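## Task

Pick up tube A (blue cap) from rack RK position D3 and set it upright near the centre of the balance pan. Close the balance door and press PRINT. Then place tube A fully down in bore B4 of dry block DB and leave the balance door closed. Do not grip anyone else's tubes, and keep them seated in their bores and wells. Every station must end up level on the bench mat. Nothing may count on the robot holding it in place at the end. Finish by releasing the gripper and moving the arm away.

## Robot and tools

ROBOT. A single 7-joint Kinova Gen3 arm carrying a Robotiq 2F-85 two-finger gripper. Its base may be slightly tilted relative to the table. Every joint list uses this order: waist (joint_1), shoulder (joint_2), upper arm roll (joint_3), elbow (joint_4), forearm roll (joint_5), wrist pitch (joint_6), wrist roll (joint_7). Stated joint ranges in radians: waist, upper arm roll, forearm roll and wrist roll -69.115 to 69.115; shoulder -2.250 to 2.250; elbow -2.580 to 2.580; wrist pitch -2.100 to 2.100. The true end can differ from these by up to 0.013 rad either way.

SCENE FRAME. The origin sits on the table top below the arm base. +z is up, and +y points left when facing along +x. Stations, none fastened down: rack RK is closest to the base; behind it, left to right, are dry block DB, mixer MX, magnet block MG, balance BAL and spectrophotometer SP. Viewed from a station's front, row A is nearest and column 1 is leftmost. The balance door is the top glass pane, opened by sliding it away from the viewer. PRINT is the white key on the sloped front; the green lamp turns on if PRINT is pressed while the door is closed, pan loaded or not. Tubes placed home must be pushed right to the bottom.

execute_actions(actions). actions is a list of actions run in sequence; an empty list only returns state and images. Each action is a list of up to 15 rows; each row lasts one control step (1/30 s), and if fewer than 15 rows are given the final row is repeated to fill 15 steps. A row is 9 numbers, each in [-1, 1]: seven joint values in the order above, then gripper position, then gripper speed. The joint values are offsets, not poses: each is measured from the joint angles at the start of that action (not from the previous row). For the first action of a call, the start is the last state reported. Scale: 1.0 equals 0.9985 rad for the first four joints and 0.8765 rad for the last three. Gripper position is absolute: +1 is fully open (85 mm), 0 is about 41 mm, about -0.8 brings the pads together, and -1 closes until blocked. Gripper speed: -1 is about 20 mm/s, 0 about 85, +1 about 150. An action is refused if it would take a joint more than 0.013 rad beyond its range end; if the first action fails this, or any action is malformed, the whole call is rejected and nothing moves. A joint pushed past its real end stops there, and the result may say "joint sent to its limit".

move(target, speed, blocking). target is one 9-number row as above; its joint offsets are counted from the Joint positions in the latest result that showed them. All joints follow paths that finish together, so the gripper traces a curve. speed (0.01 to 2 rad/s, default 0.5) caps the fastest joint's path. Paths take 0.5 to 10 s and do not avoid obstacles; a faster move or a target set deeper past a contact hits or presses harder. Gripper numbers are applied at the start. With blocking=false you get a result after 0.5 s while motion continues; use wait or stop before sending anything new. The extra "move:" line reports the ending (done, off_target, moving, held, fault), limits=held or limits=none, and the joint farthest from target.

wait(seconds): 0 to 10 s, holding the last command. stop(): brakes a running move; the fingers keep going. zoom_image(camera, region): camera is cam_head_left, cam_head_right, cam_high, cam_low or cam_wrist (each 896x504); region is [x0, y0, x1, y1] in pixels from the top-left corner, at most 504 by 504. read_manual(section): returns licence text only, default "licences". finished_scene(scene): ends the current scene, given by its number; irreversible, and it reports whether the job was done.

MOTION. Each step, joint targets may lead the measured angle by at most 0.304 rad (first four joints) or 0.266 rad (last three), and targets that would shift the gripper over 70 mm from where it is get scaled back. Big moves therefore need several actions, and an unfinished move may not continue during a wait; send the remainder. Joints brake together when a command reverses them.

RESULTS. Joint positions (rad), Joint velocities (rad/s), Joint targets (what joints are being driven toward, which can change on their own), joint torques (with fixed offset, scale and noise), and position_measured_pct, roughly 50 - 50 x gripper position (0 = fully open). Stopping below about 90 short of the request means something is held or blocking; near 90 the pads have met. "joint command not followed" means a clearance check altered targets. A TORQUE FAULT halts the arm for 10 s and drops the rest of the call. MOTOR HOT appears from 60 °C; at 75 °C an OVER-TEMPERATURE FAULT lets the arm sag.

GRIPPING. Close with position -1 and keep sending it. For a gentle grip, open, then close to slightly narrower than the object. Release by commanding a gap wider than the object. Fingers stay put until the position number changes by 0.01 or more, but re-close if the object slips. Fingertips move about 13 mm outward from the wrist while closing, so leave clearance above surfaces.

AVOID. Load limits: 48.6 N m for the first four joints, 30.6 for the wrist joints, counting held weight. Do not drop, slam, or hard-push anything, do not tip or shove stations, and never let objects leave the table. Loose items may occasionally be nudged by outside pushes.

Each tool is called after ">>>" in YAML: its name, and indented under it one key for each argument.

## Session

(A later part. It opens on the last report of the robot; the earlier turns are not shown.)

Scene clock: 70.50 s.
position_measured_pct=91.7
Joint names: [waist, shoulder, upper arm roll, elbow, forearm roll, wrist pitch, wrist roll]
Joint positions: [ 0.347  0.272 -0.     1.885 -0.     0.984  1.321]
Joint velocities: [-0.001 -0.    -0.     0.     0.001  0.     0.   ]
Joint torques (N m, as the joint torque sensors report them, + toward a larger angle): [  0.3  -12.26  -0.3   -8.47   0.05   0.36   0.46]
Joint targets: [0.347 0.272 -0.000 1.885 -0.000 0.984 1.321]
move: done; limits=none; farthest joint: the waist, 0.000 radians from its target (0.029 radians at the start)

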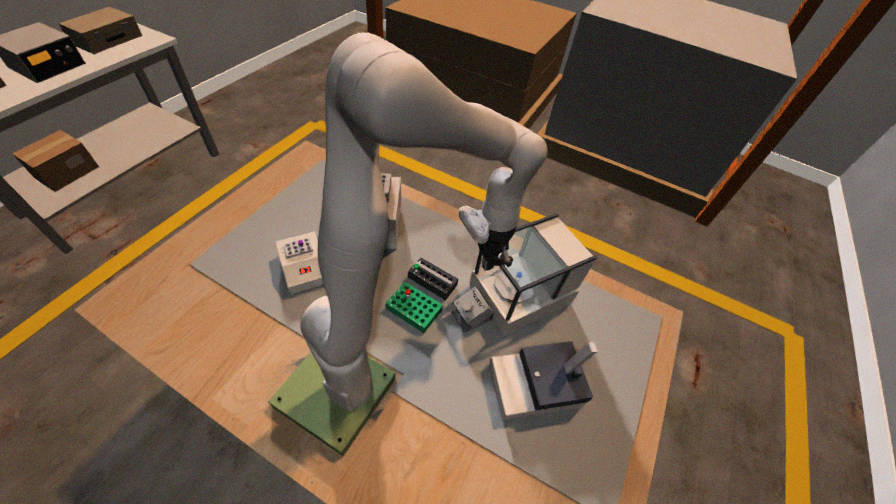

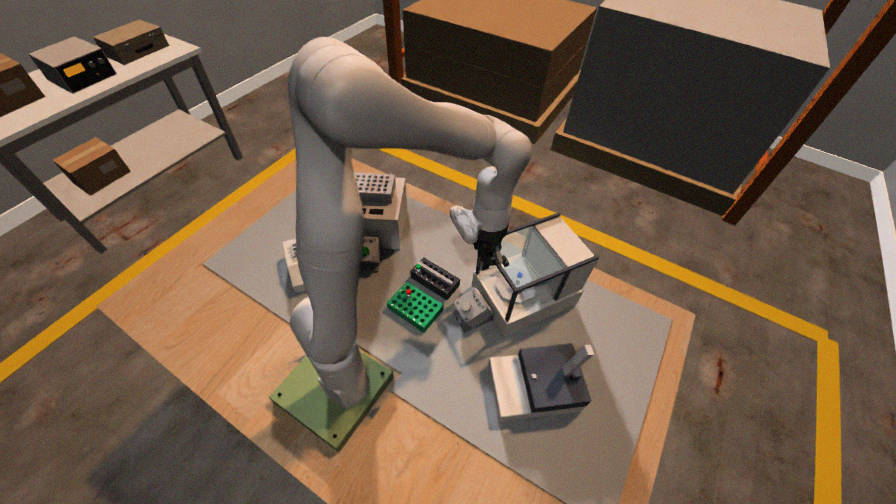

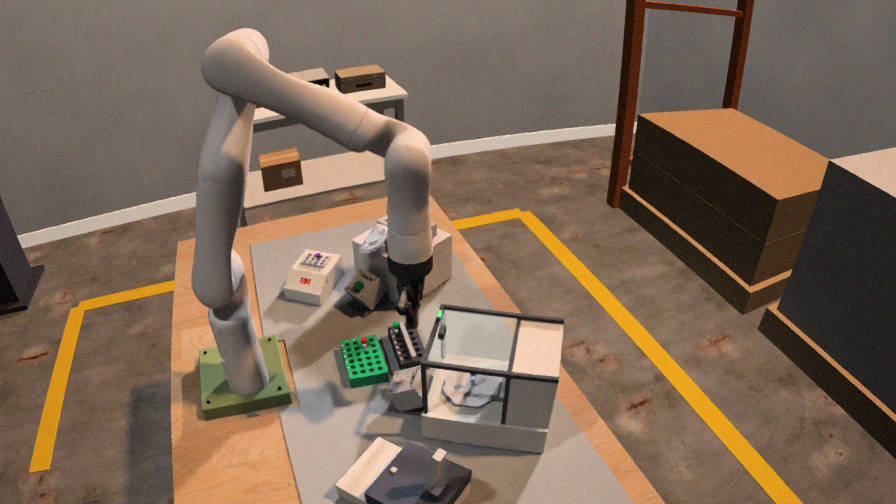

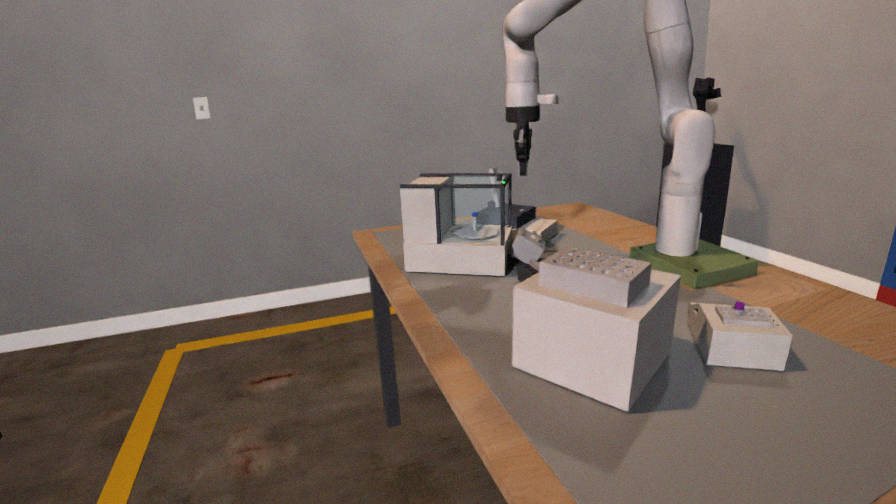

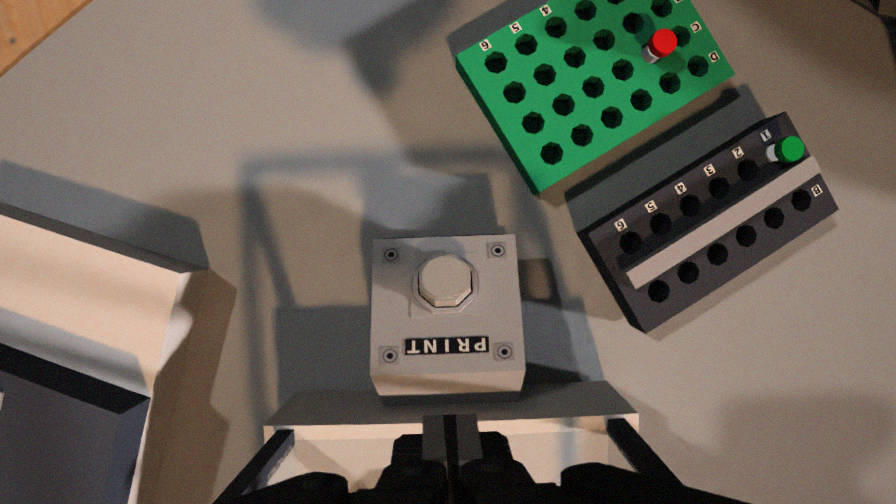

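>>> move:
  target: [0.0501,0.199,0,-0.2994,0,0.1152,0.057,-1,0]
  speed: 0.22

Scene clock: 72.43 s.
position_measured_pct=91.7
Joint names: [waist, shoulder, upper arm roll, elbow, forearm roll, wrist pitch, wrist roll]
Joint positions: [ 0.397  0.47  -0.001  1.587 -0.     1.086  1.371]
Joint velocities: [ 0.002  0.003  0.    -0.001  0.001  0.    -0.   ]
Joint torques (N m, as the joint torque sensors report them, + toward a larger angle): [  0.16 -16.57   0.12  -9.02   0.57  -0.26   0.4 ]
Joint targets: [0.397 0.471 -0.000 1.586 -0.000 1.085 1.371]
move: done; limits=none; farthest joint: the upper arm roll, 0.001 radians from its target (0.000 radians at the start)

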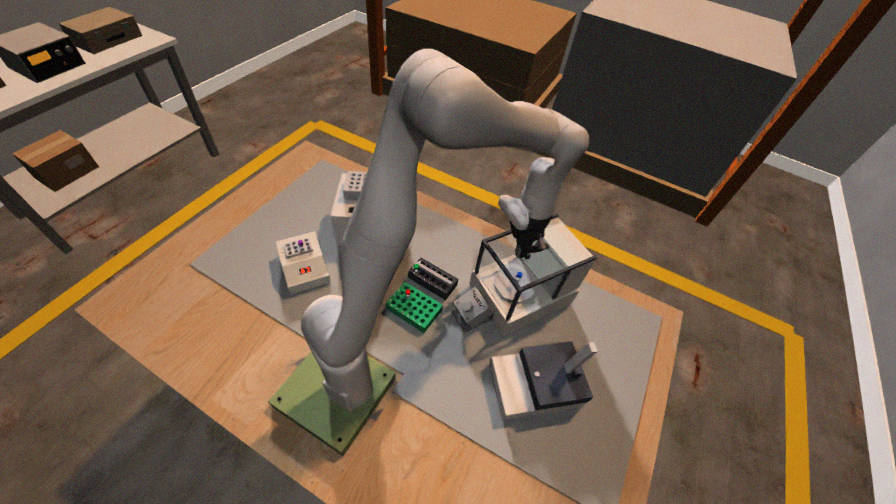

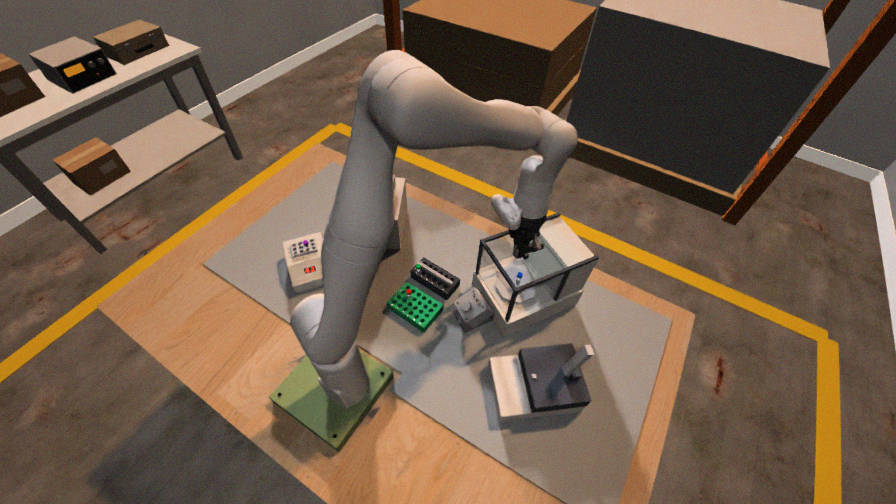

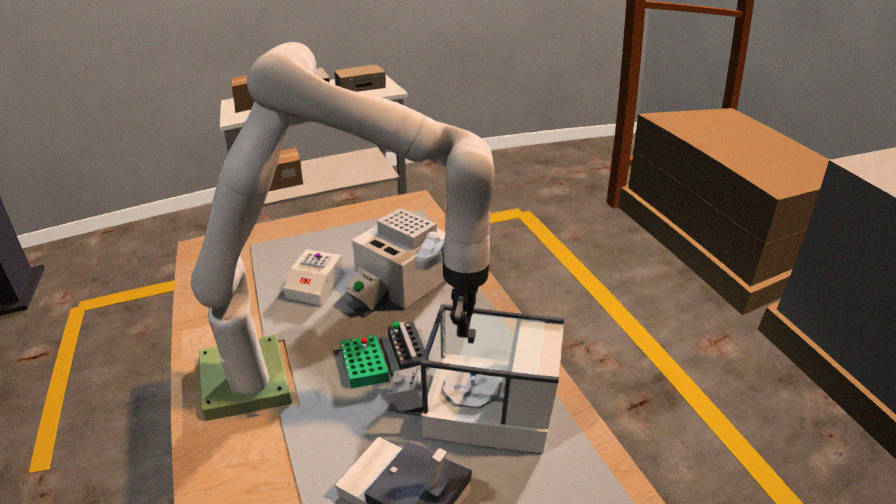

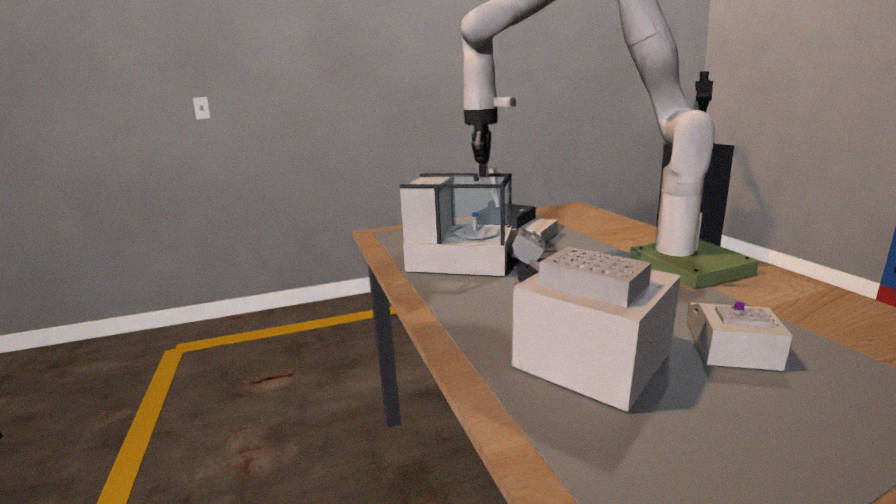

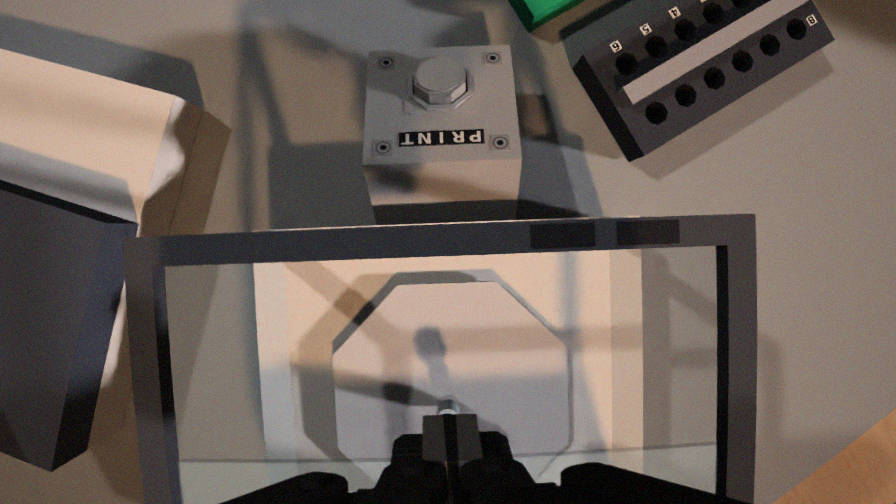

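>>> move:
  target: [0.022,0.1312,0.001,-0.2374,0,0.1209,0.0262,-1,0]
  speed: 0.28

Scene clock: 73.87 s.
position_measured_pct=91.7
Joint names: [waist, shoulder, upper arm roll, elbow, forearm roll, wrist pitch, wrist roll]
Joint positions: [ 0.419  0.601  0.     1.35  -0.001  1.192  1.394]
Joint velocities: [ 0.001  0.004  0.001 -0.001 -0.001  0.001  0.   ]
Joint torques (N m, as the joint torque sensors report them, + toward a larger angle): [ -0.13 -19.21  -0.32  -9.57   0.35   0.01   0.46]
Joint targets: [0.419 0.601 0.000 1.349 -0.000 1.192 1.394]
move: done; limits=none; farthest joint: the forearm roll, 0.001 radians from its target (0.000 radians at the start)

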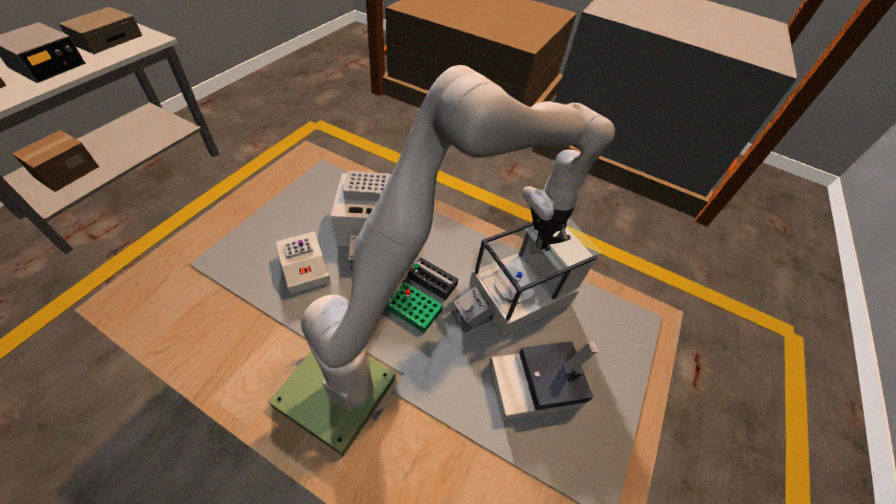

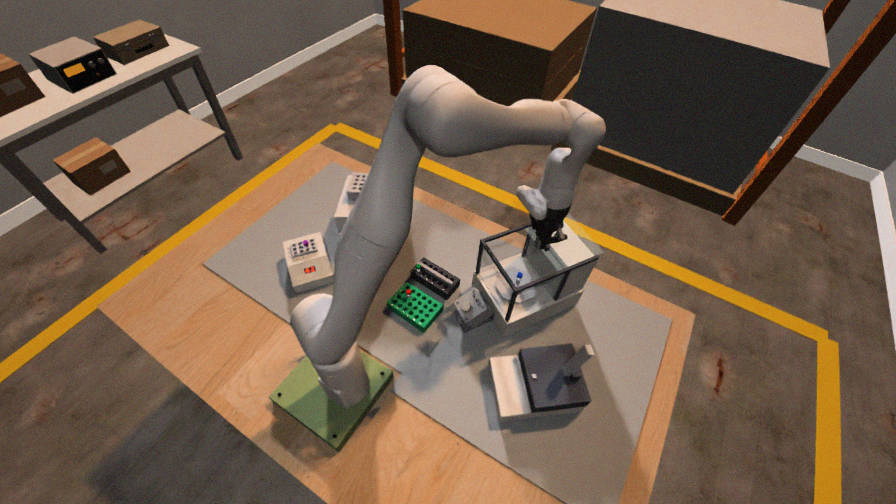

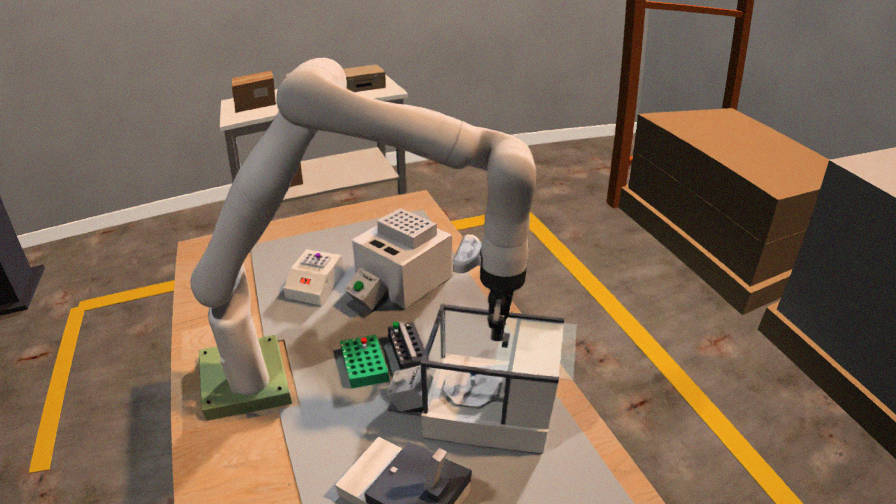

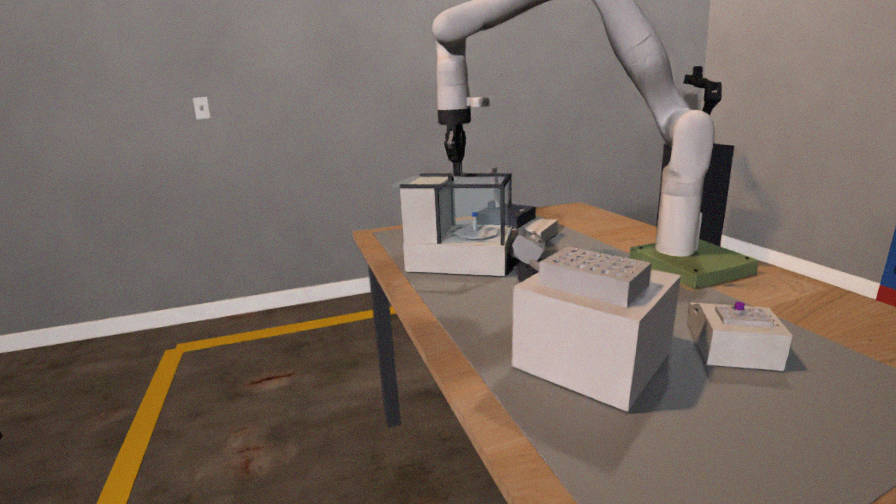

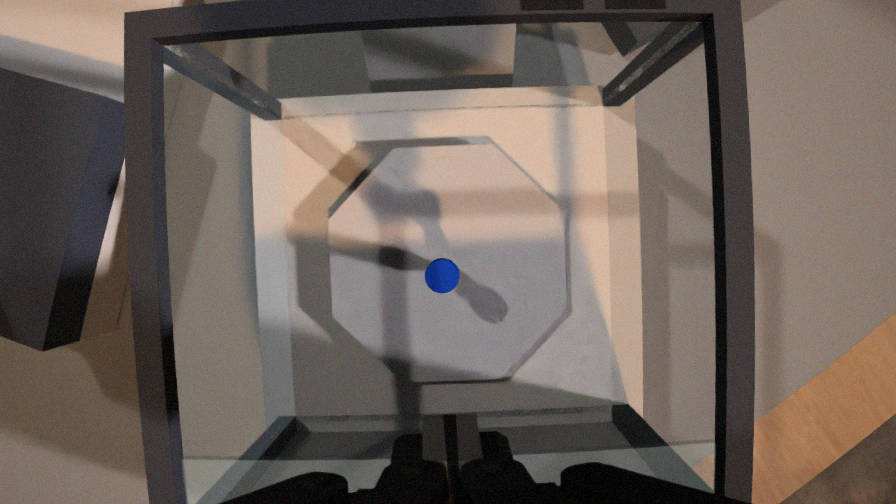

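>>> move:
  target: [-0.012,-0.0679,0,0.2112,0.001,-0.1649,-0.0137,-0.33,0]
  speed: 0.5

Scene clock: 75.50 s.
position_measured_pct=66.7
Joint names: [waist, shoulder, upper arm roll, elbow, forearm roll, wrist pitch, wrist roll]
Joint positions: [0.407 0.533 0.    1.561 0.    1.048 1.382]
Joint velocities: [ 0.    -0.003 -0.     0.001  0.001 -0.     0.   ]
Joint torques (N m, as the joint torque sensors report them, + toward a larger angle): [  0.17 -17.84  -0.13  -8.85  -0.02   0.26   0.34]
Joint targets: [0.407 0.533 0.000 1.561 0.000 1.048 1.382]
move: done; limits=none; farthest joint: the waist, 0.000 radians from its target (0.012 radians at the start)

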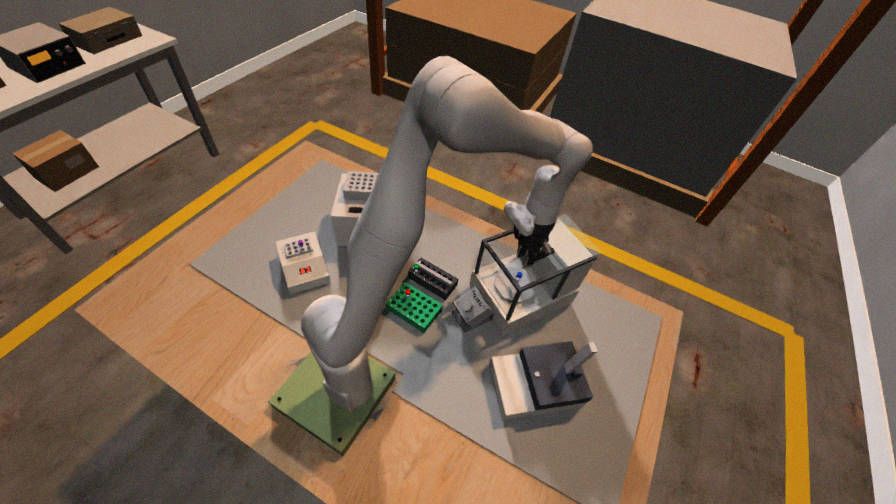

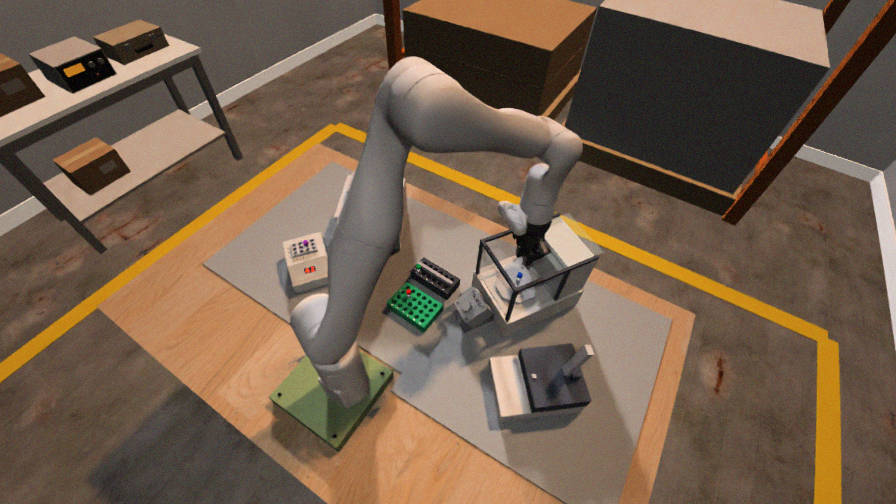

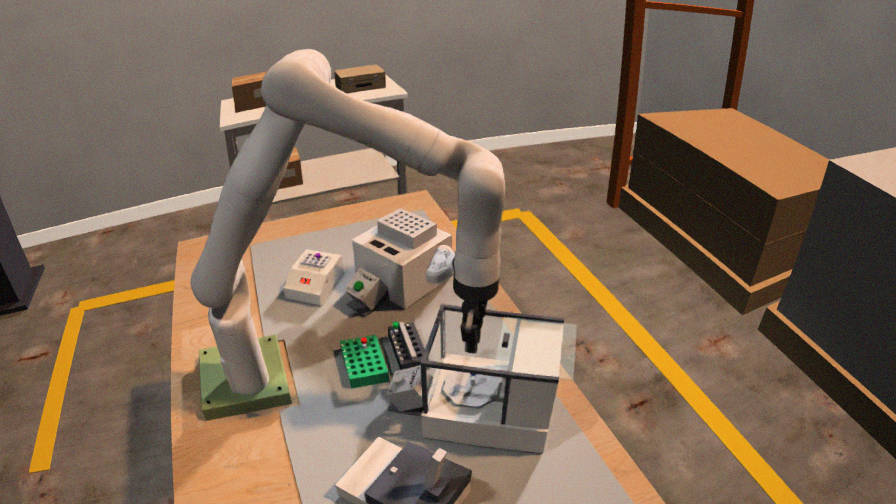

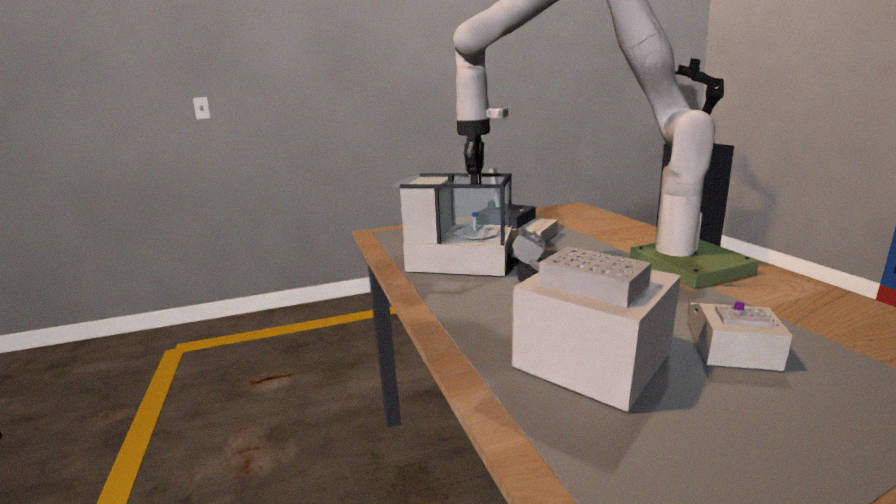

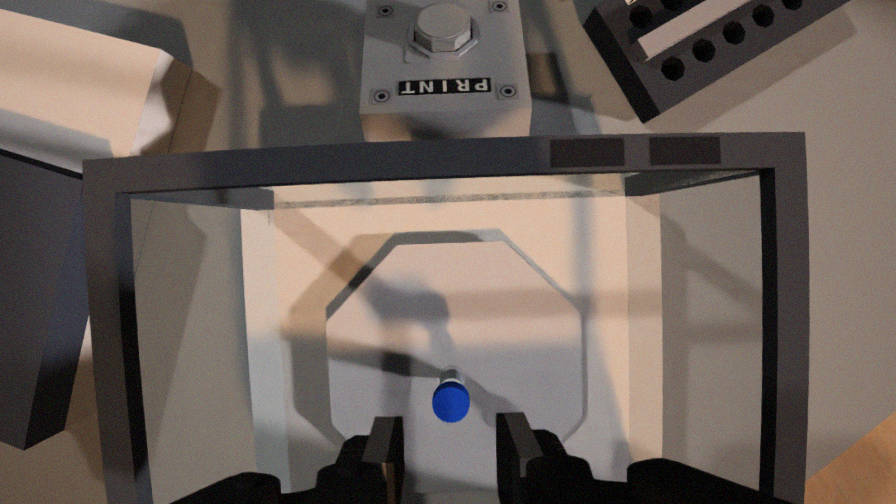

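>>> move:
  target: [0,0.0956,0,0.0911,0,-0.2133,0,-0.33,0]
  speed: 0.4

>>> execute_actions:
  actions:
    - [[0,0,0,0,0,0,0,-0.62,-0.5]]

Scene clock: 76.77 s.
position_measured_pct=66.7
Joint names: [waist, shoulder, upper arm roll, elbow, forearm roll, wrist pitch, wrist roll]
Joint positions: [0.407 0.629 0.    1.652 0.    0.861 1.382]
Joint velocities: [ 0.001  0.001  0.001  0.    -0.001 -0.001 -0.   ]
Joint torques (N m, as the joint torque sensors report them, + toward a larger angle): [  0.41 -18.64   0.1   -7.71   0.     0.4    0.51]
Joint targets: [0.407 0.629 0.000 1.652 0.000 0.861 1.382]
move: done; limits=none; farthest joint: the waist, 0.000 radians from its target (0.000 radians at the start)

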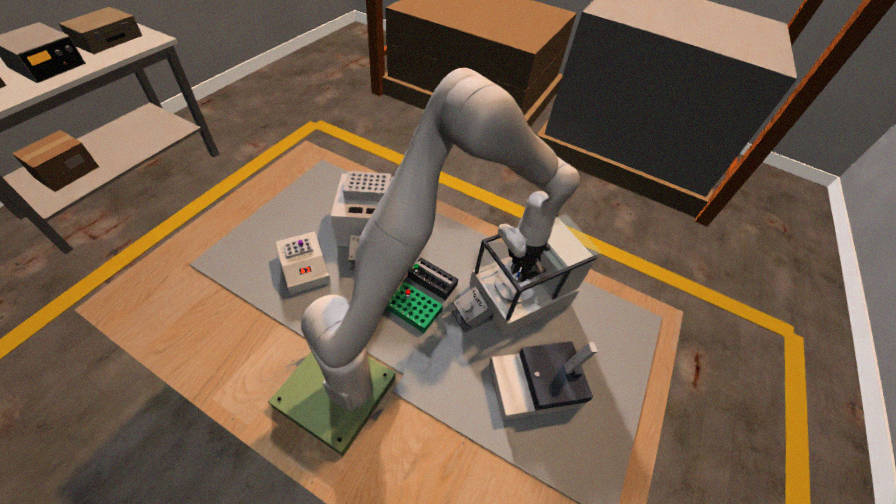

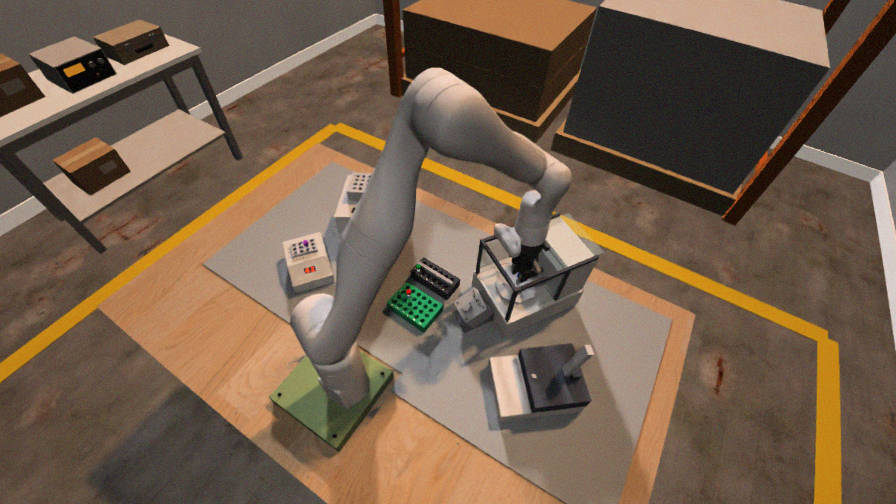

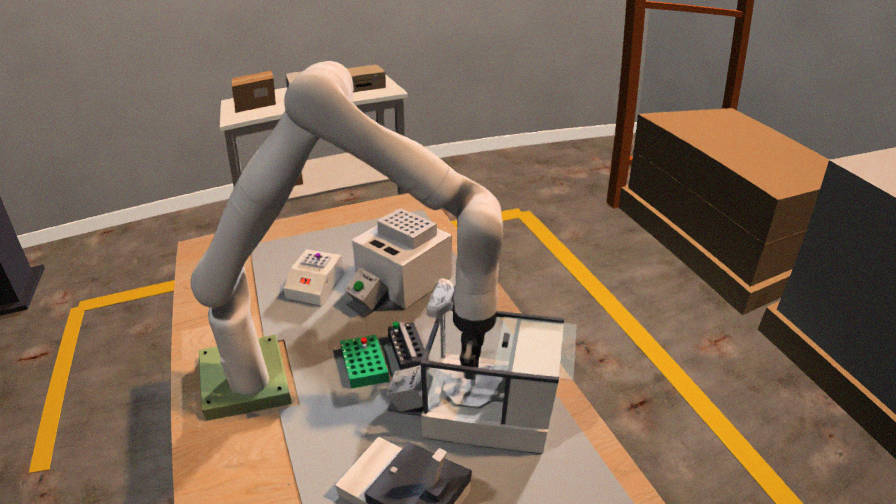

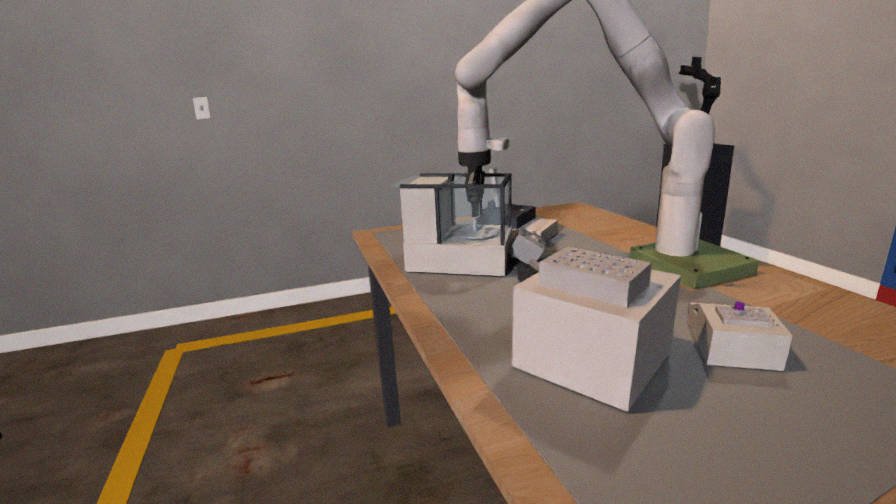

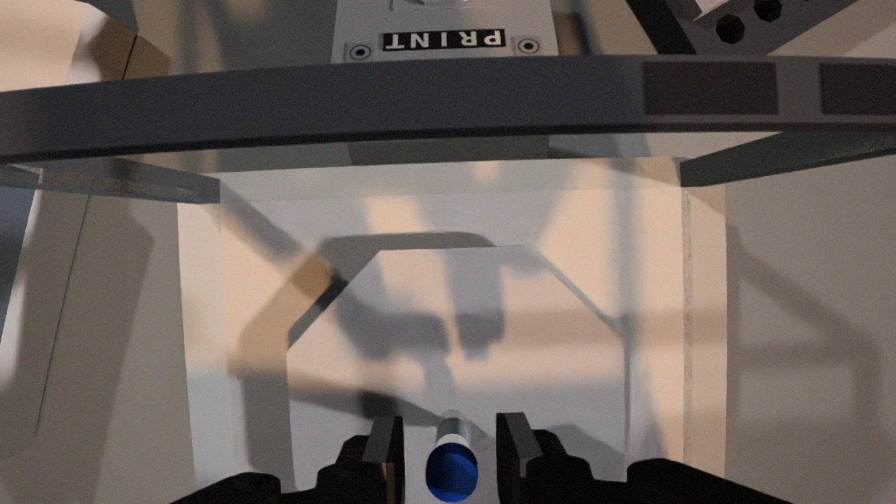

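Scene clock: 77.27 s.
position_measured_pct=79.8
Joint names: [waist, shoulder, upper arm roll, elbow, forearm roll, wrist pitch, wrist roll]
Joint positions: [0.407 0.629 0.    1.652 0.    0.861 1.382]
Joint velocities: [ 0.001 -0.003 -0.001 -0.    -0.001 -0.001 -0.   ]
Joint torques (N m, as the joint torque sensors report them, + toward a larger angle): [ -0.01 -18.9   -0.01  -7.72   0.29  -0.03   0.56]
Joint targets: [0.407 0.629 0.000 1.652 0.000 0.861 1.382]

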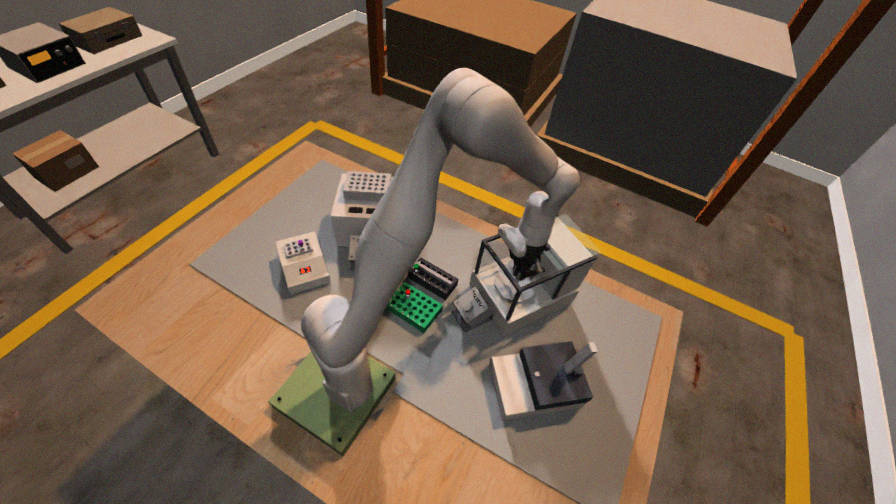

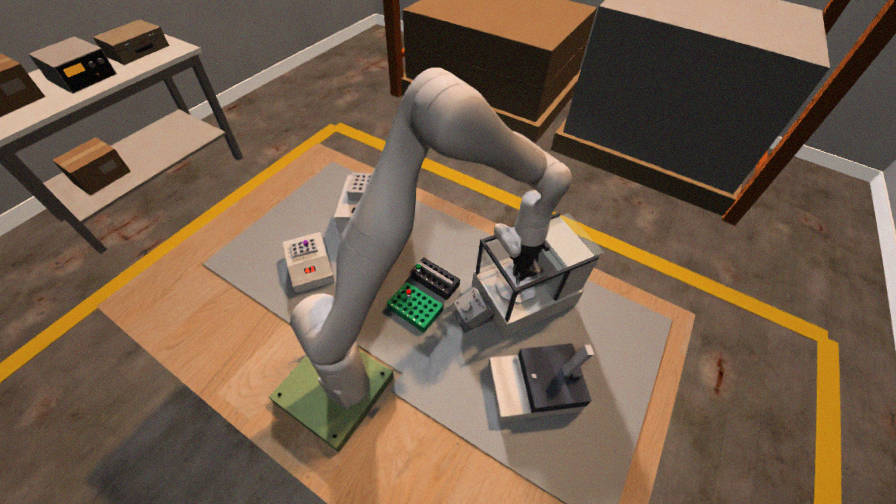

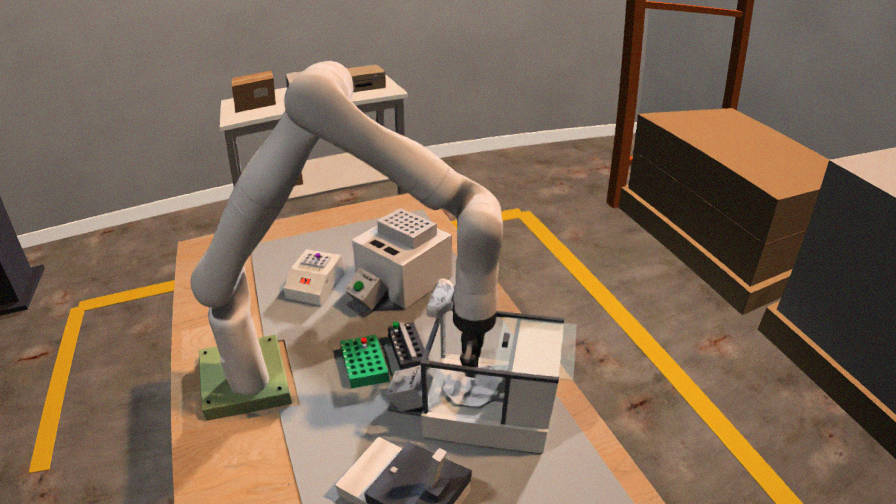

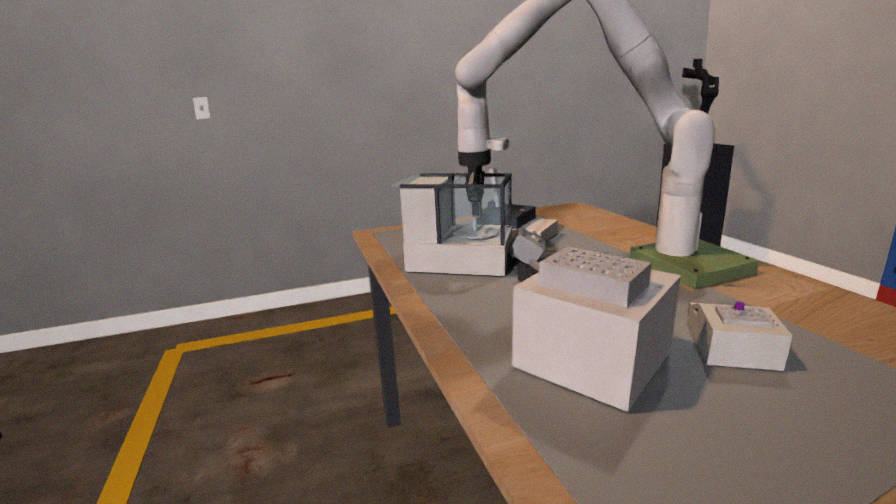

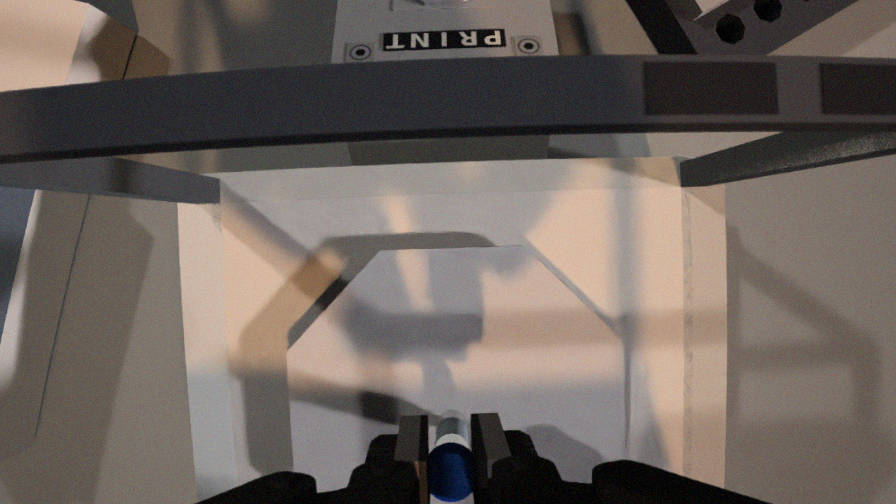

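>>> move:
  target: [0,-0.1693,0,-0.2293,0,0.4529,0,-0.62,-0.5]
  speed: 0.6

>>> zoom_image:
  camera: "cam_head_left"
  region: [260, 215, 350, 305]

Scene clock: 78.63 s.
position_measured_pct=79.8
Joint names: [waist, shoulder, upper arm roll, elbow, forearm roll, wrist pitch, wrist roll]
Joint positions: [0.407 0.46  0.    1.423 0.    1.258 1.382]
Joint velocities: [-0.001 -0.001  0.    -0.001  0.    -0.    -0.   ]
Joint torques (N m, as the joint torque sensors report them, + toward a larger angle): [ -0.18 -16.69  -0.16  -9.35   0.17   0.34   0.75]
Joint targets: [0.407 0.459 0.000 1.423 0.000 1.258 1.382]
move: done; limits=none; farthest joint: the waist, 0.000 radians from its target (0.000 radians at the start)

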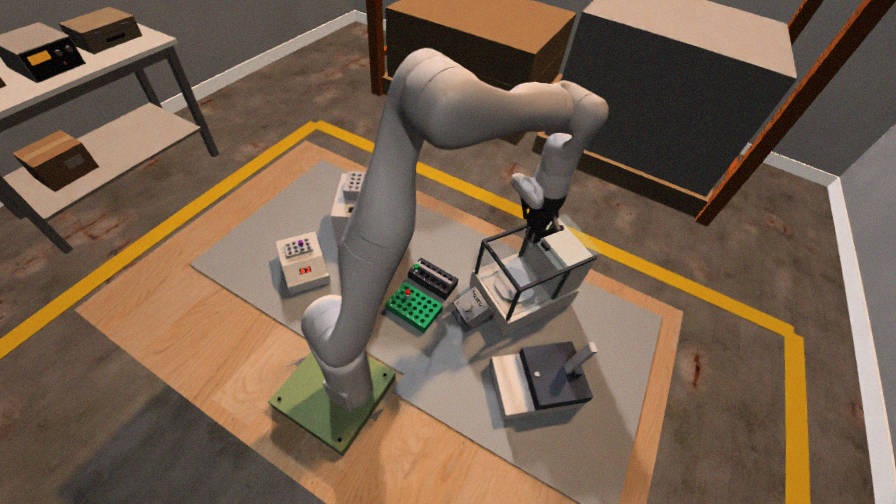

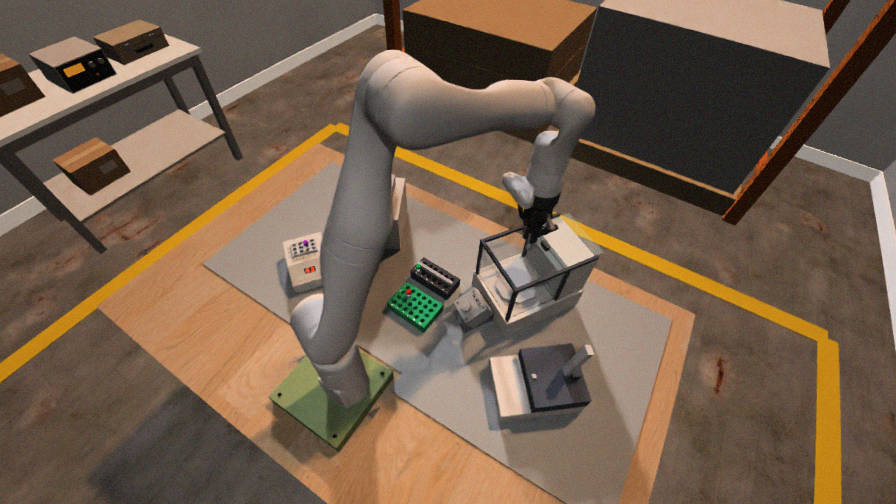

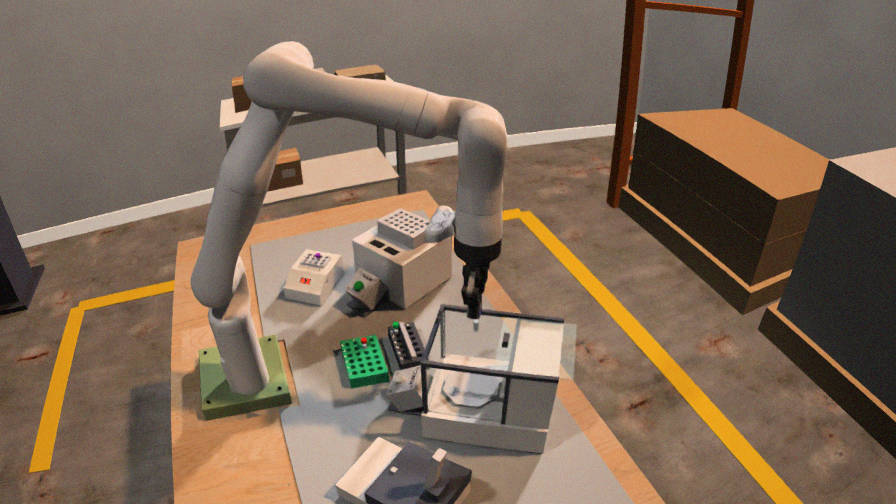

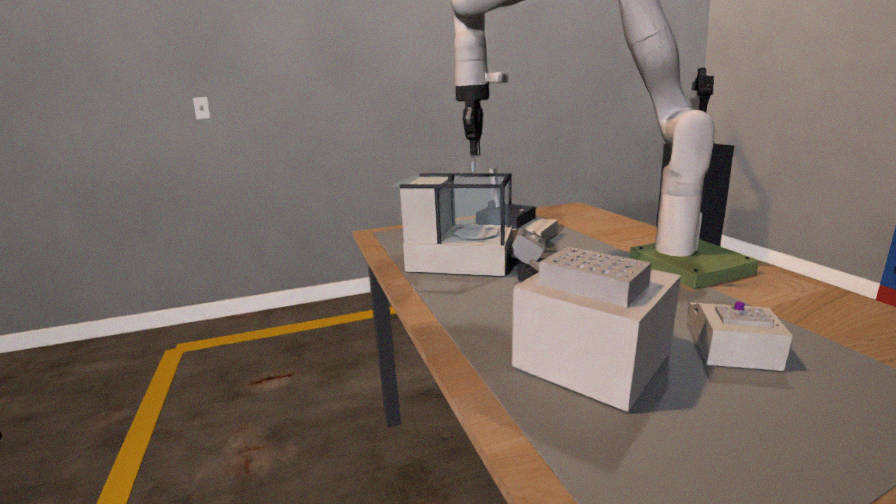

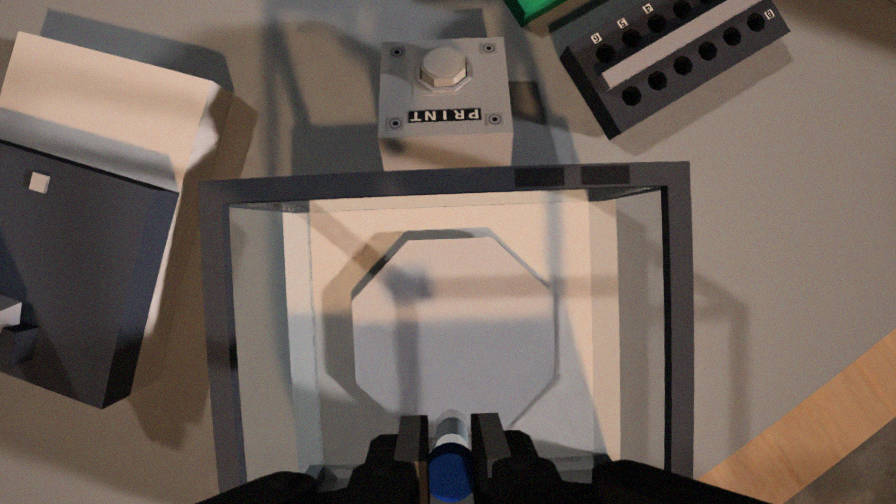

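Region (260, 215, 350, 305) of cam_head_left's 896x504 image, scaled by 5.600, with more detail than that image has.

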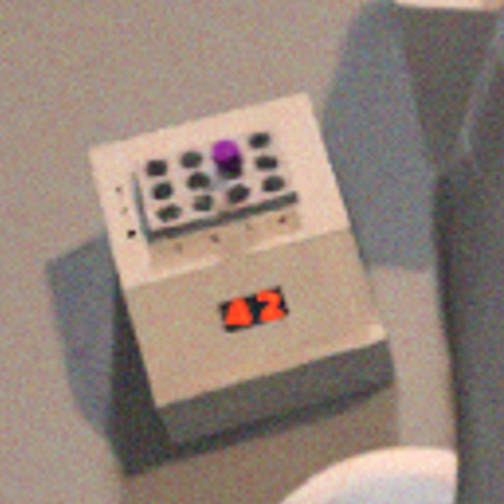

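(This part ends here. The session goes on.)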